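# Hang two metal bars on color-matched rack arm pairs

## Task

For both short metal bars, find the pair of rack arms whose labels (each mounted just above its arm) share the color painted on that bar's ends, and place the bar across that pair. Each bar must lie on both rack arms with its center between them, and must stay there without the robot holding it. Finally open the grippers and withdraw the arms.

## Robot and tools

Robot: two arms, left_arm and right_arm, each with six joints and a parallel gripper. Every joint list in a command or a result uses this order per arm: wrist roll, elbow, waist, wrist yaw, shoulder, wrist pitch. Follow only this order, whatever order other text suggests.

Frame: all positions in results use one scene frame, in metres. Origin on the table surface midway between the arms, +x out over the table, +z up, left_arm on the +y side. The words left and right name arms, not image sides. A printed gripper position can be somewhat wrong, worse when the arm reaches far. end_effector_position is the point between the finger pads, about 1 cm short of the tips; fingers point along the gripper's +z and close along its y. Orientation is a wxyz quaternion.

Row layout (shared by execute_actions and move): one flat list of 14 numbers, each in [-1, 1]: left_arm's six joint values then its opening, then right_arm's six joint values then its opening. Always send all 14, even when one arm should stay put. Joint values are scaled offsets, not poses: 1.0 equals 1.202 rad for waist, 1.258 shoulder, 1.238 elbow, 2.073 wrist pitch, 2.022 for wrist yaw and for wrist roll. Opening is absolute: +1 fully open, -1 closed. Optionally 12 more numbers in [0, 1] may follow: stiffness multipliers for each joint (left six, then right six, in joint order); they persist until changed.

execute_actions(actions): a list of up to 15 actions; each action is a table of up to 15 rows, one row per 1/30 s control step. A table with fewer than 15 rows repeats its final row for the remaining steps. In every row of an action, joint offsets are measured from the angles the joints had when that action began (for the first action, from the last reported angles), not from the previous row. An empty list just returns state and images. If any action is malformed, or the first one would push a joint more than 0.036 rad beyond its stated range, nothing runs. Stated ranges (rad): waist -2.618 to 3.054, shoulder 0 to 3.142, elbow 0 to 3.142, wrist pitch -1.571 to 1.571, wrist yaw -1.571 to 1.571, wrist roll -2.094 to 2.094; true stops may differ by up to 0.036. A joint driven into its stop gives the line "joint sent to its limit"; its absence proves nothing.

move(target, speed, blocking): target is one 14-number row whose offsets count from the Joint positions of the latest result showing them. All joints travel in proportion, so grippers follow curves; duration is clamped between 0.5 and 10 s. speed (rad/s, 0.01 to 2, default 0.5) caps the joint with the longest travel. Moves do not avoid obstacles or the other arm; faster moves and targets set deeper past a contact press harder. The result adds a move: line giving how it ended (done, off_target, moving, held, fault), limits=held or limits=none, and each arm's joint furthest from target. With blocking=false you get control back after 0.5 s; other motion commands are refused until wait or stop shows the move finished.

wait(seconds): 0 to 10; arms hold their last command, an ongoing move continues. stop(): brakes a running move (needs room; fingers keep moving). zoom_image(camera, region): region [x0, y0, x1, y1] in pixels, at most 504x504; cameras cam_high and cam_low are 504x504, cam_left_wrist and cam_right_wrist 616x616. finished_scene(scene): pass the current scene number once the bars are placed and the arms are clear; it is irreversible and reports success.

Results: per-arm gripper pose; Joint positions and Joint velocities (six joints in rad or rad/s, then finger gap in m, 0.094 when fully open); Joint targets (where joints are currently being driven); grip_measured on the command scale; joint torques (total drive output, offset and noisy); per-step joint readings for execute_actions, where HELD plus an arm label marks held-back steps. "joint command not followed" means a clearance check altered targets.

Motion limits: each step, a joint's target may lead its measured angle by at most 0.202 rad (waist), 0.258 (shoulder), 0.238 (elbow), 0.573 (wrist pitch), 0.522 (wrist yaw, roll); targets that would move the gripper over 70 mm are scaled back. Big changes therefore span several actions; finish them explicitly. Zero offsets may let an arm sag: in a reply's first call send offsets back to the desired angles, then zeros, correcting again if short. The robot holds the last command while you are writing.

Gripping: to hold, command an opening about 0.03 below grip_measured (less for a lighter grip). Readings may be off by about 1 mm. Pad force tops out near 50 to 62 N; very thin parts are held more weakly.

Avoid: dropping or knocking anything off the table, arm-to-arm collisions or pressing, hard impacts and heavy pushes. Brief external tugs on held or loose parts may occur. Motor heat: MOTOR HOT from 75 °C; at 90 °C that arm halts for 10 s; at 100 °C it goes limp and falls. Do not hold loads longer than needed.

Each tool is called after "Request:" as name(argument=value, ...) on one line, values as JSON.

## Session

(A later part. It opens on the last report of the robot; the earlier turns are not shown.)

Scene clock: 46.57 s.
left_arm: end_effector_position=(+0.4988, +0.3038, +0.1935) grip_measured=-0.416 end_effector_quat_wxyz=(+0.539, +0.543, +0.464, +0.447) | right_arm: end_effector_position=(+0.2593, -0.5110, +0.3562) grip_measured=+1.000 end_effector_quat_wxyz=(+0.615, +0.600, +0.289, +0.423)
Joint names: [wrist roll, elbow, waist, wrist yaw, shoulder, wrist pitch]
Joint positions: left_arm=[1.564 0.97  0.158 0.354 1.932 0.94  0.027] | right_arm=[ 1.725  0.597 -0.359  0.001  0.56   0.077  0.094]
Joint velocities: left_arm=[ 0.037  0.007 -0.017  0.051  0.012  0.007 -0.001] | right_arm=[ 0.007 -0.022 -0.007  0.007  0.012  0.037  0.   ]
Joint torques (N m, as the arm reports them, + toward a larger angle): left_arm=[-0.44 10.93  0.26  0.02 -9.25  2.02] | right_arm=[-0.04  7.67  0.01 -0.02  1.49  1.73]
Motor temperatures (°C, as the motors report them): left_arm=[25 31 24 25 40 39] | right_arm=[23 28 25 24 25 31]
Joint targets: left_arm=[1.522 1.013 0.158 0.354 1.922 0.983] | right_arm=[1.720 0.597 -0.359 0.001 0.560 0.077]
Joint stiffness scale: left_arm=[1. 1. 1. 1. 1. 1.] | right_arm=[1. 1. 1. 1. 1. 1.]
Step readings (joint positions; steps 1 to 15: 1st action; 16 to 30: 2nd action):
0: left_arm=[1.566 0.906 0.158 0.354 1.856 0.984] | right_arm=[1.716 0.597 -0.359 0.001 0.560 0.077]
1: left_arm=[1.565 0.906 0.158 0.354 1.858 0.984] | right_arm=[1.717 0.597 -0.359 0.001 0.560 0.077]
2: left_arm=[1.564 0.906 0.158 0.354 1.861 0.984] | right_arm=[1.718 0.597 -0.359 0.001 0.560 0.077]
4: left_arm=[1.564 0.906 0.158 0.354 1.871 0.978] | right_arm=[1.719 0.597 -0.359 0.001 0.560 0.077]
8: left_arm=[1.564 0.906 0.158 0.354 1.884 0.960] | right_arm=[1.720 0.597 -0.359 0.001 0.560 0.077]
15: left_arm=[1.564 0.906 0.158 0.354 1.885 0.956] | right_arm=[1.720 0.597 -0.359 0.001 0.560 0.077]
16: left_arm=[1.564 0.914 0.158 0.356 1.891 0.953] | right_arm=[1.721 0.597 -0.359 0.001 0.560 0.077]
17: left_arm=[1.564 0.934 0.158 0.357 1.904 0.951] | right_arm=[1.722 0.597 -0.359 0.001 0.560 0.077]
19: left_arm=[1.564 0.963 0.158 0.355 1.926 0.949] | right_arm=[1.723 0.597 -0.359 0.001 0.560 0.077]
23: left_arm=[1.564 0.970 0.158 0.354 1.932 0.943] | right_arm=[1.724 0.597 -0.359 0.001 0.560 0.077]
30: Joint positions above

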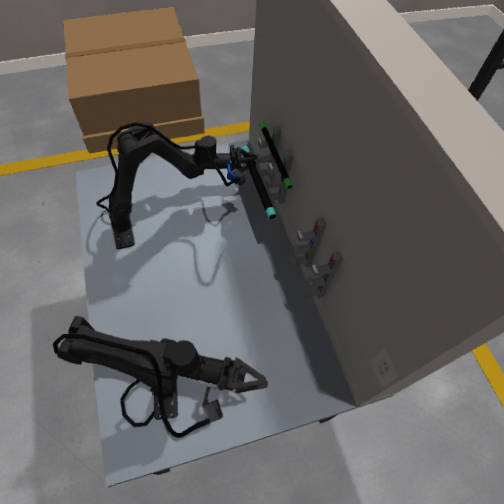

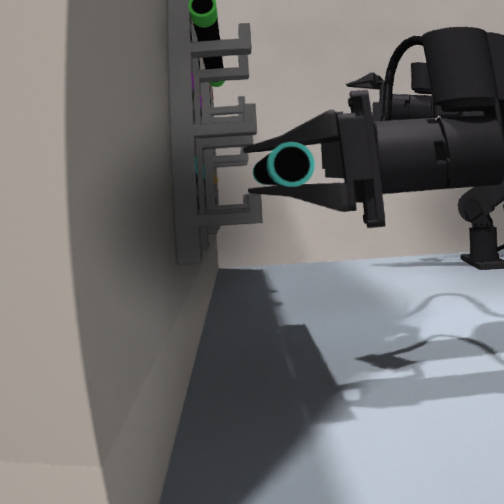

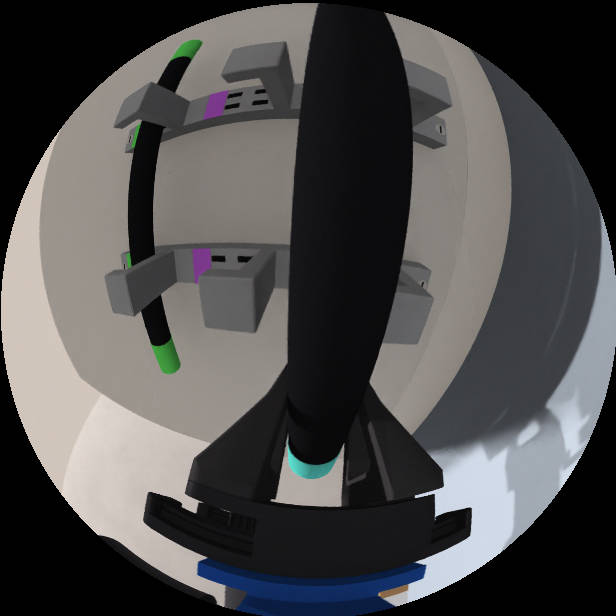

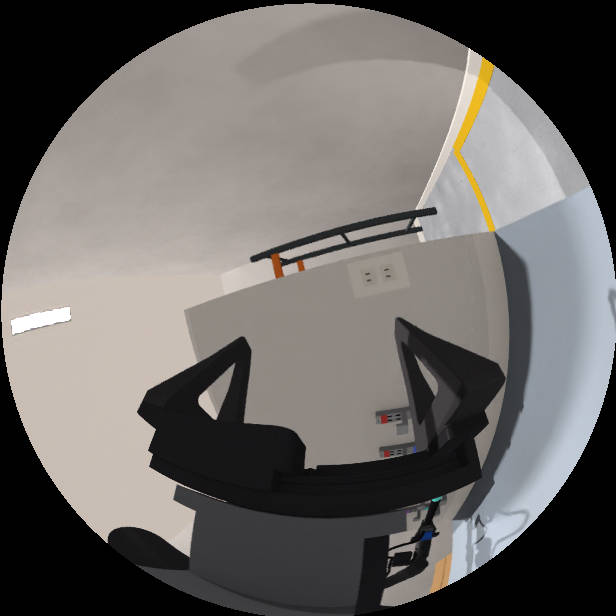

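Request:
execute_actions(actions=[[[-0.005,0.087,0,0,0.029,0.012,-0.47,0,0,0,0,0,0,1]],[[-0.02,0.088,0,0,0.029,0.012,-0.47,0,0,0,0,0,0,1]]])

Scene clock: 48.07 s.
left_arm: end_effector_position=(+0.5271, +0.3091, +0.1905) grip_measured=-0.416 end_effector_quat_wxyz=(+0.535, +0.547, +0.458, +0.453) | right_arm: end_effector_position=(+0.2593, -0.5110, +0.3562) grip_measured=+1.000 end_effector_quat_wxyz=(+0.613, +0.601, +0.286, +0.426)
Joint names: [wrist roll, elbow, waist, wrist yaw, shoulder, wrist pitch]
Joint positions: left_arm=[1.582 1.099 0.158 0.353 2.029 0.912 0.027] | right_arm=[ 1.733  0.597 -0.359  0.001  0.56   0.077  0.094]
Joint velocities: left_arm=[ 0.007  0.002  0.002  0.007 -0.012  0.007 -0.001] | right_arm=[-0.051 -0.022 -0.012 -0.007 -0.012 -0.037  0.   ]
Joint torques (N m, as the arm reports them, + toward a larger angle): left_arm=[ -0.43  10.88   0.14   0.   -10.09   1.95] | right_arm=[-0.05  7.68  0.01 -0.02  1.48  1.73]
Motor temperatures (°C, as the motors report them): left_arm=[25 31 24 25 40 39] | right_arm=[23 28 25 24 25 31]
Joint targets: left_arm=[1.543 1.143 0.158 0.353 2.017 0.947] | right_arm=[1.729 0.597 -0.359 0.001 0.560 0.077]
Joint stiffness scale: left_arm=[1. 1. 1. 1. 1. 1.] | right_arm=[1. 1. 1. 1. 1. 1.]
Step readings (joint positions; steps 1 to 15: 1st action; 16 to 30: 2nd action):
0: left_arm=[1.564 0.970 0.158 0.354 1.932 0.940] | right_arm=[1.725 0.597 -0.359 0.001 0.560 0.077]
1: left_arm=[1.567 0.979 0.158 0.355 1.938 0.937] | right_arm=[1.725 0.597 -0.359 0.001 0.560 0.077]
2: left_arm=[1.570 0.999 0.158 0.357 1.951 0.935] | right_arm=[1.726 0.597 -0.359 0.001 0.560 0.077]
4: left_arm=[1.575 1.028 0.158 0.355 1.974 0.932] | right_arm=[1.727 0.597 -0.359 0.001 0.560 0.077]
8: left_arm=[1.580 1.034 0.158 0.353 1.981 0.925] | right_arm=[1.728 0.597 -0.359 0.001 0.560 0.077]
15: left_arm=[1.583 1.034 0.158 0.353 1.981 0.923] | right_arm=[1.729 0.597 -0.359 0.001 0.560 0.077]
16: left_arm=[1.583 1.043 0.158 0.355 1.987 0.919] | right_arm=[1.729 0.597 -0.359 0.001 0.560 0.077]
17: left_arm=[1.583 1.063 0.158 0.357 2.000 0.917] | right_arm=[1.730 0.597 -0.359 0.001 0.560 0.077]
19: left_arm=[1.583 1.093 0.158 0.355 2.022 0.915] | right_arm=[1.731 0.597 -0.359 0.001 0.560 0.077]
23: left_arm=[1.582 1.099 0.158 0.353 2.029 0.912] | right_arm=[1.732 0.597 -0.359 0.001 0.560 0.077]
30: Joint positions above

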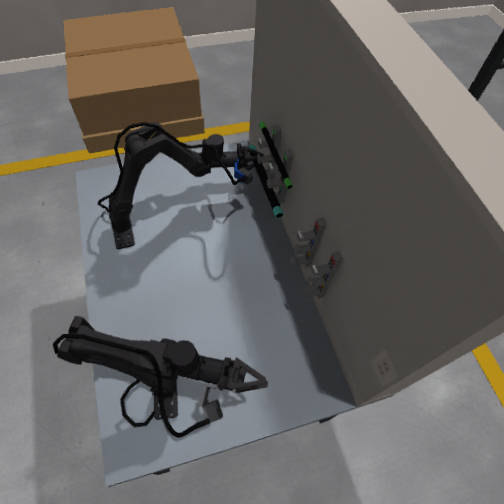

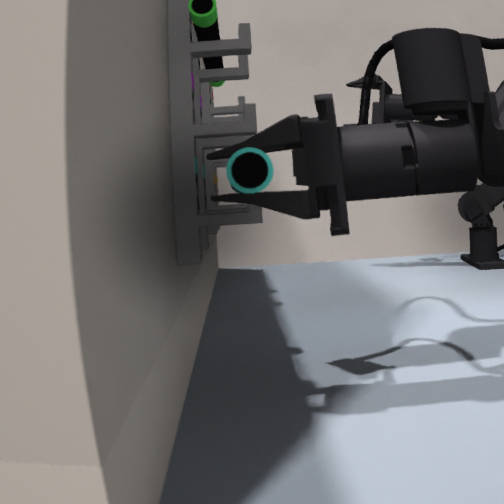

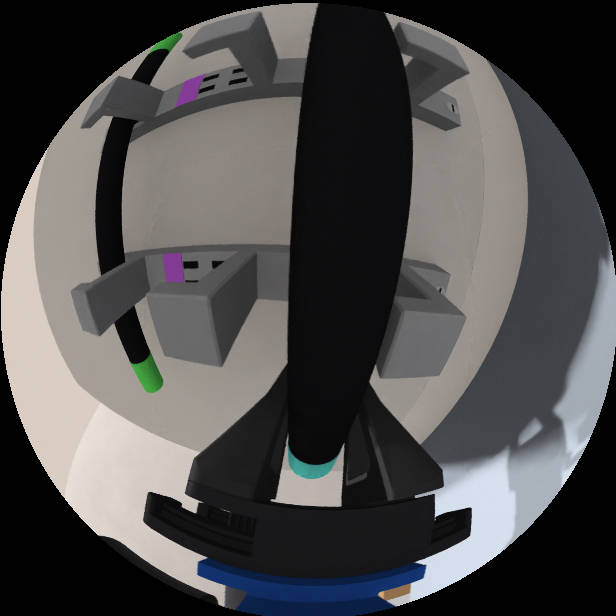

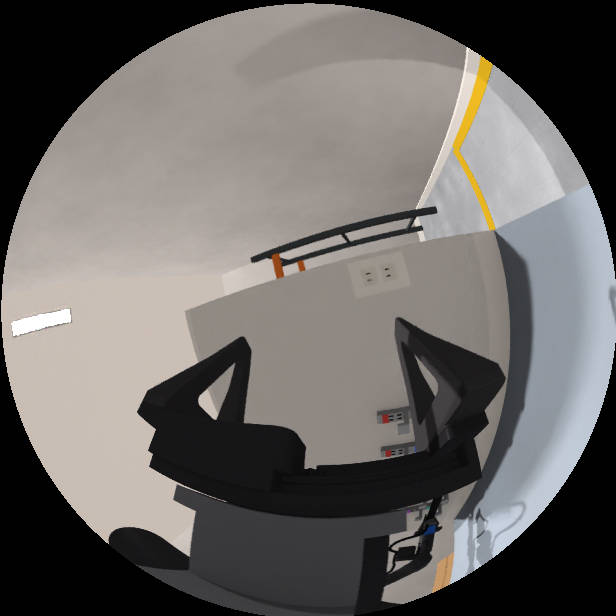

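Request:
execute_actions(actions=[[[-0.02,0.09,0,0,0.027,0.012,-0.47,0,0,0,0,0,0,1]],[[-0.02,0.066,0,0,0.013,0.014,-0.47,0,0,0,0,0,0,1]],[[-0.02,0.03,0,0,0.004,0.018,-0.47,0,0,0,0,0,0,1]],[[-0.02,0.03,0,0,0.004,0.018,-0.47,0,0,0,0,0,0,1]]])

Scene clock: 50.40 s.
left_arm: end_effector_position=(+0.5501, +0.3134, +0.1749) grip_measured=-0.416 end_effector_quat_wxyz=(+0.533, +0.548, +0.465, +0.447) | right_arm: end_effector_position=(+0.2593, -0.5110, +0.3562) grip_measured=+1.000 end_effector_quat_wxyz=(+0.610, +0.603, +0.281, +0.431)
Joint names: [wrist roll, elbow, waist, wrist yaw, shoulder, wrist pitch]
Joint positions: left_arm=[1.576 1.202 0.158 0.353 2.128 0.891 0.027] | right_arm=[ 1.749  0.597 -0.359  0.001  0.56   0.077  0.094]
Joint velocities: left_arm=[-0.037 -0.012 -0.007  0.007 -0.017  0.066 -0.001] | right_arm=[-0.081 -0.002 -0.012 -0.037 -0.012 -0.037  0.   ]
Joint torques (N m, as the arm reports them, + toward a larger angle): left_arm=[ -0.42  10.42   0.1    0.03 -10.06   1.87] | right_arm=[-0.04  7.68  0.02 -0.02  1.48  1.73]
Motor temperatures (°C, as the motors report them): left_arm=[25 31 24 25 40 39] | right_arm=[23 28 25 24 25 31]
Joint targets: left_arm=[1.540 1.239 0.158 0.353 2.128 0.918] | right_arm=[1.745 0.597 -0.359 0.001 0.560 0.077]
Joint stiffness scale: left_arm=[1. 1. 1. 1. 1. 1.] | right_arm=[1. 1. 1. 1. 1. 1.]
Step readings (joint positions; steps 1 to 15: 1st action; 16 to 30: 2nd action; 31 to 45: 3rd action; 46 to 60: 4th action):
0: left_arm=[1.582 1.099 0.158 0.353 2.029 0.912] | right_arm=[1.733 0.597 -0.359 0.001 0.560 0.077]
1: left_arm=[1.582 1.109 0.158 0.354 2.035 0.909] | right_arm=[1.734 0.597 -0.359 0.001 0.560 0.077]
2: left_arm=[1.582 1.130 0.158 0.356 2.048 0.906] | right_arm=[1.734 0.597 -0.359 0.001 0.560 0.077]
4: left_arm=[1.582 1.160 0.158 0.354 2.069 0.904] | right_arm=[1.735 0.597 -0.359 0.001 0.560 0.077]
8: left_arm=[1.582 1.166 0.158 0.353 2.076 0.897] | right_arm=[1.736 0.597 -0.359 0.001 0.560 0.077]
15: left_arm=[1.582 1.166 0.158 0.353 2.077 0.894] | right_arm=[1.737 0.597 -0.359 0.001 0.560 0.077]
16: left_arm=[1.582 1.171 0.158 0.353 2.080 0.892] | right_arm=[1.737 0.597 -0.359 0.001 0.560 0.077]
17: left_arm=[1.582 1.183 0.158 0.353 2.088 0.890] | right_arm=[1.738 0.597 -0.359 0.001 0.560 0.077]
19: left_arm=[1.582 1.200 0.158 0.353 2.100 0.889] | right_arm=[1.739 0.597 -0.359 0.001 0.560 0.077]
23: left_arm=[1.582 1.202 0.158 0.353 2.106 0.882] | right_arm=[1.741 0.597 -0.359 0.001 0.560 0.077]
30: left_arm=[1.582 1.202 0.158 0.353 2.107 0.879] | right_arm=[1.741 0.597 -0.359 0.001 0.560 0.077]
31: left_arm=[1.582 1.202 0.158 0.353 2.108 0.879] | right_arm=[1.742 0.597 -0.359 0.001 0.560 0.077]
32: left_arm=[1.582 1.202 0.158 0.353 2.110 0.879] | right_arm=[1.742 0.597 -0.359 0.001 0.560 0.077]
34: left_arm=[1.582 1.202 0.158 0.353 2.117 0.879] | right_arm=[1.743 0.597 -0.359 0.001 0.560 0.077]
38: left_arm=[1.580 1.202 0.158 0.353 2.122 0.881] | right_arm=[1.744 0.597 -0.359 0.001 0.560 0.077]
45: left_arm=[1.580 1.202 0.158 0.353 2.122 0.881] | right_arm=[1.745 0.597 -0.359 0.001 0.560 0.077]
46: left_arm=[1.580 1.202 0.158 0.353 2.124 0.881] | right_arm=[1.746 0.597 -0.359 0.001 0.560 0.077]
47: left_arm=[1.579 1.202 0.158 0.353 2.125 0.884] | right_arm=[1.746 0.597 -0.359 0.001 0.560 0.077]
49: left_arm=[1.578 1.202 0.158 0.353 2.127 0.888] | right_arm=[1.747 0.597 -0.359 0.001 0.560 0.077]
53: left_arm=[1.577 1.202 0.158 0.353 2.127 0.891] | right_arm=[1.749 0.597 -0.359 0.001 0.560 0.077]
60: Joint positions above

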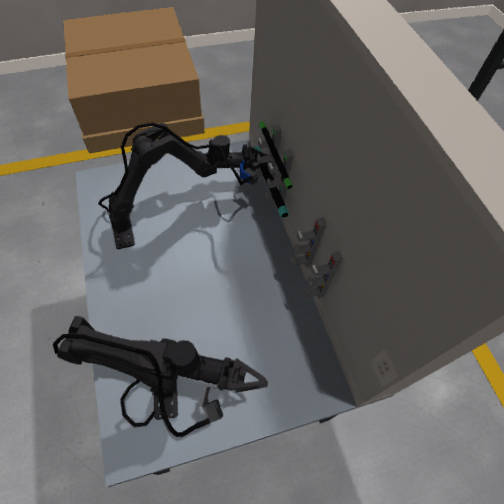

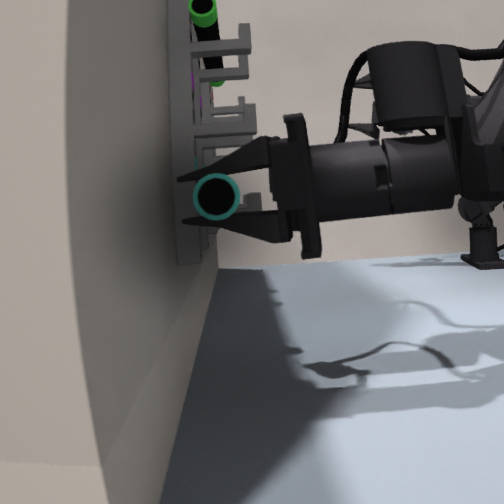

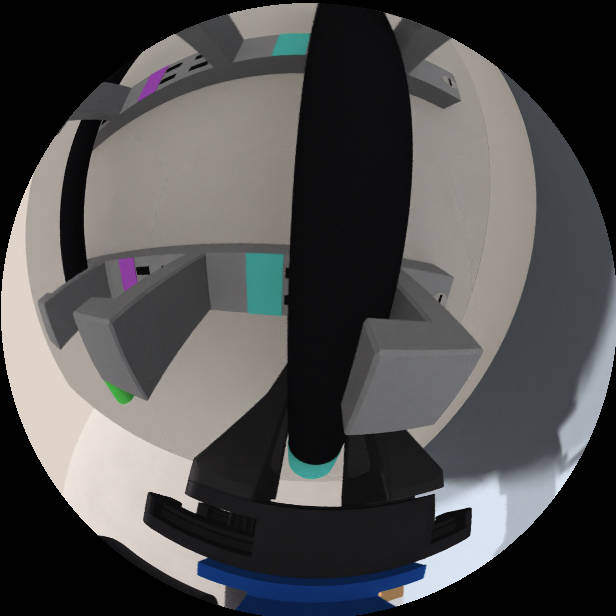

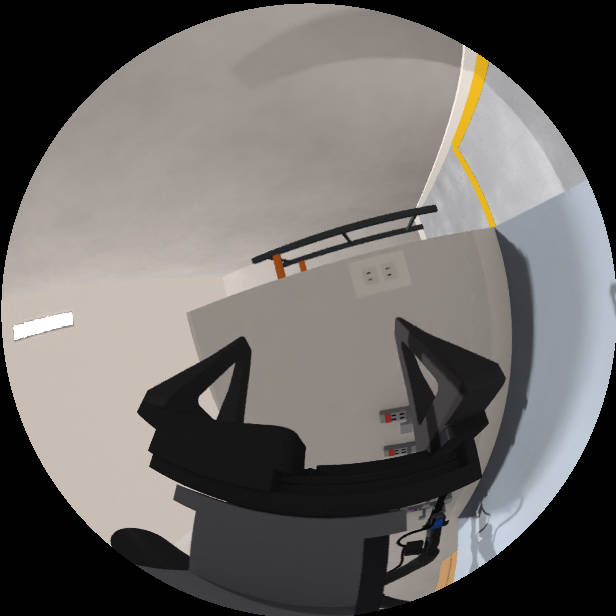

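Request:
execute_actions(actions=[[[0.005,0.02,0,0,-0.01,0.005,-0.47,0,0,0,0,0,0,1]],[[-0.005,0.02,0,0,-0.02,0,0.4,0,0,0,0,0,0,1]]])

Request:
move(target=[-0.008,-0.42,0,0,-0.36,0.07,0.4,0,0,0,0,0,0,1])

Scene clock: 51.70 s.
left_arm: end_effector_position=(+0.5501, +0.3134, +0.1752) grip_measured=+0.398 end_effector_quat_wxyz=(+0.530, +0.552, +0.459, +0.452) | right_arm: end_effector_position=(+0.2593, -0.5110, +0.3562) grip_measured=+1.000 end_effector_quat_wxyz=(+0.608, +0.604, +0.279, +0.433)
Joint names: [wrist roll, elbow, waist, wrist yaw, shoulder, wrist pitch]
Joint positions: left_arm=[1.594 1.202 0.158 0.353 2.128 0.892 0.066] | right_arm=[ 1.757  0.597 -0.359  0.001  0.56   0.077  0.094]
Joint velocities: left_arm=[-0.066 -0.002 -0.002 -0.051 -0.002 -0.11  -0.   ] | right_arm=[-0.022  0.002 -0.002  0.007 -0.017  0.051  0.   ]
Joint torques (N m, as the arm reports them, + toward a larger angle): left_arm=[ -0.1    9.14   0.18  -0.01 -12.06   1.63] | right_arm=[-0.06  7.67  0.02 -0.02  1.48  1.72]
Motor temperatures (°C, as the motors report them): left_arm=[25 31 24 25 40 38] | right_arm=[23 28 25 24 25 31]
Joint targets: left_arm=[1.583 1.227 0.158 0.352 2.103 0.892] | right_arm=[1.753 0.597 -0.359 0.001 0.560 0.077]
Joint stiffness scale: left_arm=[1. 1. 1. 1. 1. 1.] | right_arm=[1. 1. 1. 1. 1. 1.]
Step readings (joint positions; steps 1 to 15: 1st action; 16 to 30: 2nd action):
0: left_arm=[1.576 1.202 0.158 0.353 2.128 0.891] | right_arm=[1.749 0.597 -0.359 0.001 0.560 0.077]
1: left_arm=[1.580 1.202 0.158 0.353 2.128 0.891] | right_arm=[1.750 0.597 -0.359 0.001 0.560 0.077]
2: left_arm=[1.586 1.202 0.158 0.353 2.128 0.891] | right_arm=[1.750 0.597 -0.359 0.001 0.560 0.077]
4: left_arm=[1.593 1.202 0.158 0.353 2.128 0.892] | right_arm=[1.752 0.597 -0.359 0.001 0.560 0.077]
8: left_arm=[1.593 1.202 0.158 0.353 2.128 0.893] | right_arm=[1.753 0.597 -0.359 0.001 0.560 0.077]
15: left_arm=[1.593 1.202 0.158 0.353 2.128 0.893] | right_arm=[1.753 0.597 -0.359 0.001 0.560 0.077]
16: left_arm=[1.594 1.202 0.158 0.353 2.128 0.893] | right_arm=[1.754 0.597 -0.359 0.001 0.560 0.077]
17: left_arm=[1.594 1.202 0.158 0.353 2.128 0.893] | right_arm=[1.755 0.597 -0.359 0.001 0.560 0.077]
19: left_arm=[1.594 1.202 0.158 0.353 2.128 0.892] | right_arm=[1.755 0.597 -0.359 0.001 0.560 0.077]
23: left_arm=[1.594 1.202 0.158 0.353 2.128 0.892] | right_arm=[1.757 0.597 -0.359 0.001 0.560 0.077]
30: Joint positions above

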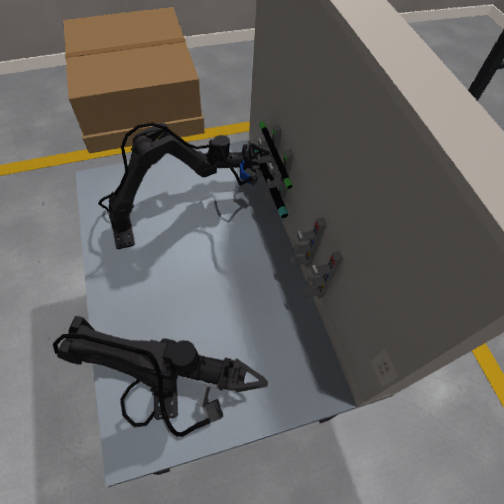

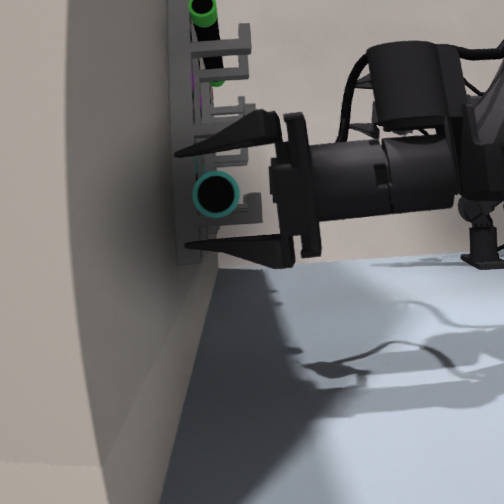

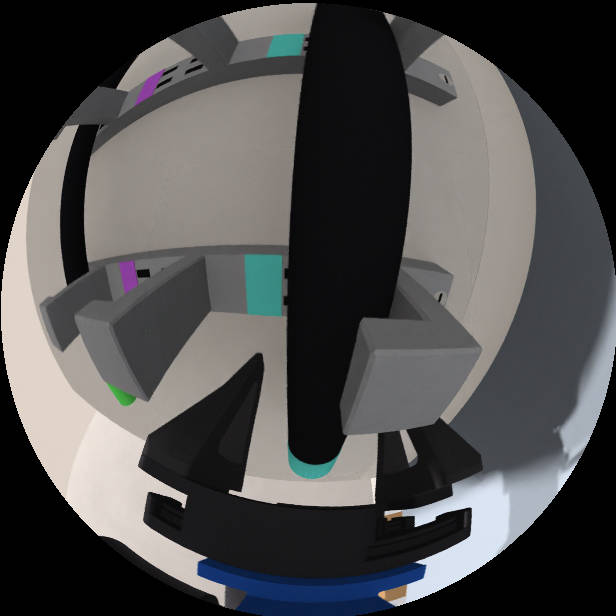

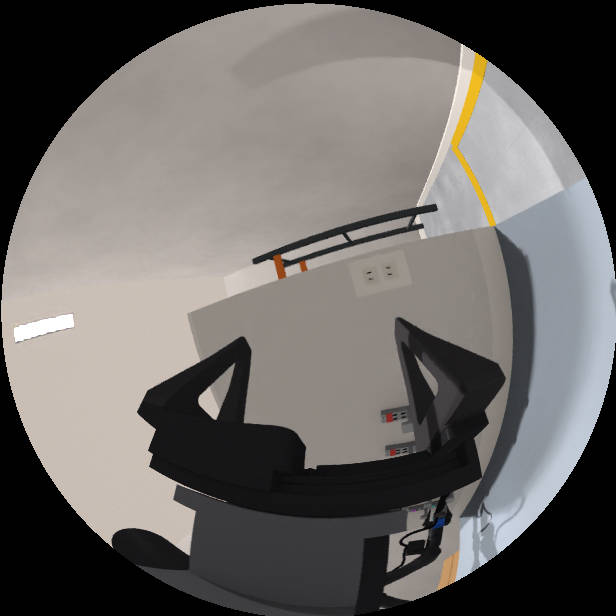

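Scene clock: 53.23 s.
left_arm: end_effector_position=(+0.4337, +0.2920, +0.2118) grip_measured=+0.398 end_effector_quat_wxyz=(+0.539, +0.543, +0.442, +0.469) | right_arm: end_effector_position=(+0.2593, -0.5110, +0.3562) grip_measured=+1.000 end_effector_quat_wxyz=(+0.607, +0.605, +0.278, +0.434)
Joint names: [wrist roll, elbow, waist, wrist yaw, shoulder, wrist pitch]
Joint positions: left_arm=[1.596 0.698 0.158 0.353 1.699 1.022 0.066] | right_arm=[ 1.762  0.597 -0.359  0.001  0.56   0.077  0.094]
Joint velocities: left_arm=[ 0.007 -0.002  0.002 -0.066  0.007 -0.066 -0.001] | right_arm=[ 0.037 -0.012 -0.002  0.022  0.012  0.007  0.   ]
Joint torques (N m, as the arm reports them, + toward a larger angle): left_arm=[-0.18  5.04  0.06  0.01 -8.21  1.69] | right_arm=[-0.05  7.66  0.02 -0.02  1.48  1.73]
Motor temperatures (°C, as the motors report them): left_arm=[25 31 24 25 40 38] | right_arm=[23 28 25 24 25 32]
Joint targets: left_arm=[1.578 0.682 0.158 0.353 1.675 1.038] | right_arm=[1.757 0.597 -0.359 0.001 0.560 0.077]
Joint stiffness scale: left_arm=[1. 1. 1. 1. 1. 1.] | right_arm=[1. 1. 1. 1. 1. 1.]
move: off_target (left_arm); limits=none; left_arm: farthest joint: the shoulder, 0.023 radians from its target (0.453 radians at the start); right_arm: farthest joint: the wrist roll, 0.005 radians from its target (0.000 radians at the start)

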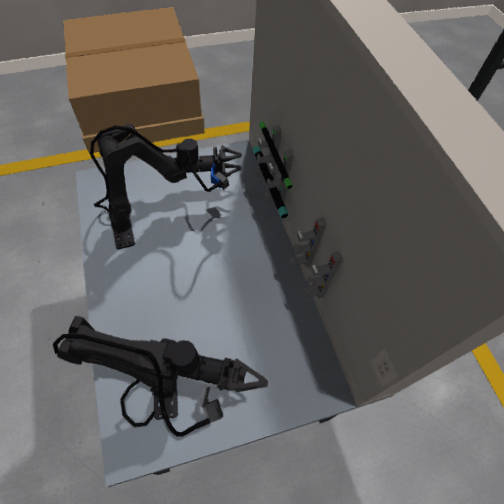

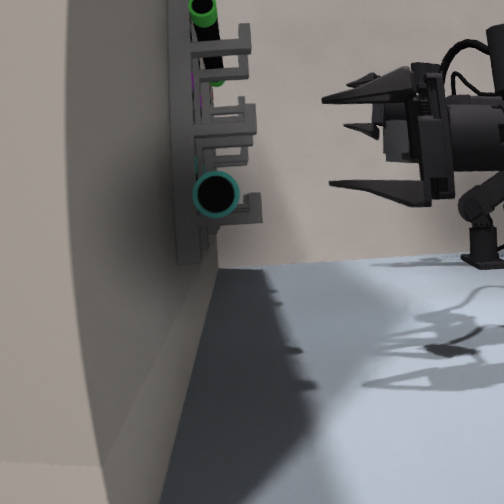

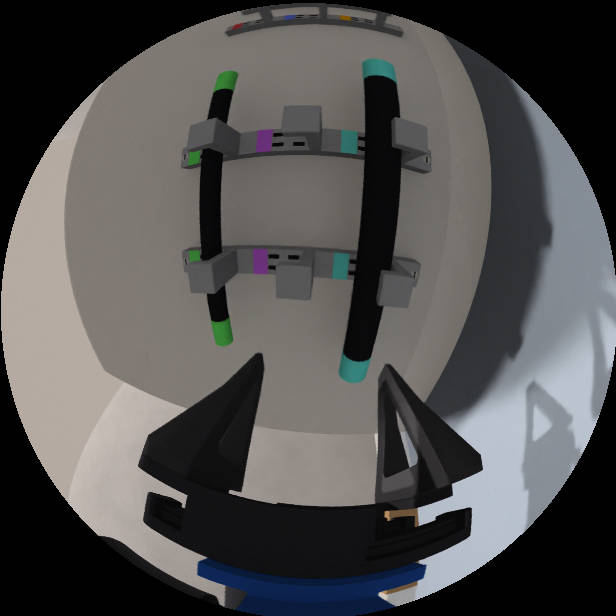

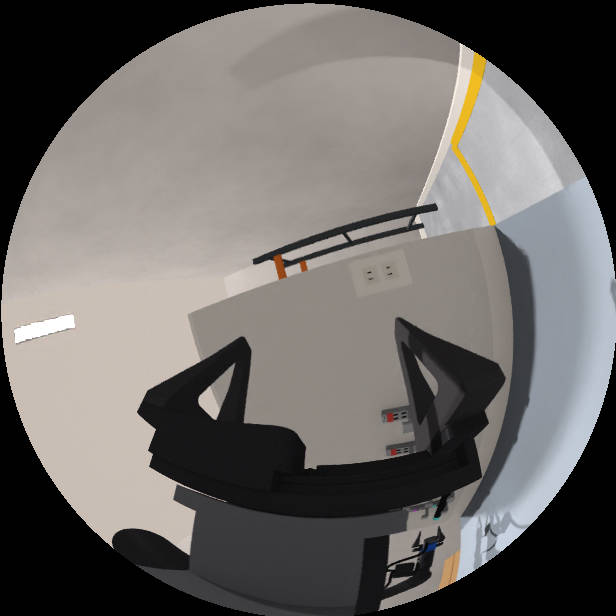

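Request:
finished_scene(scene=2)

The scene is finished: the task was done.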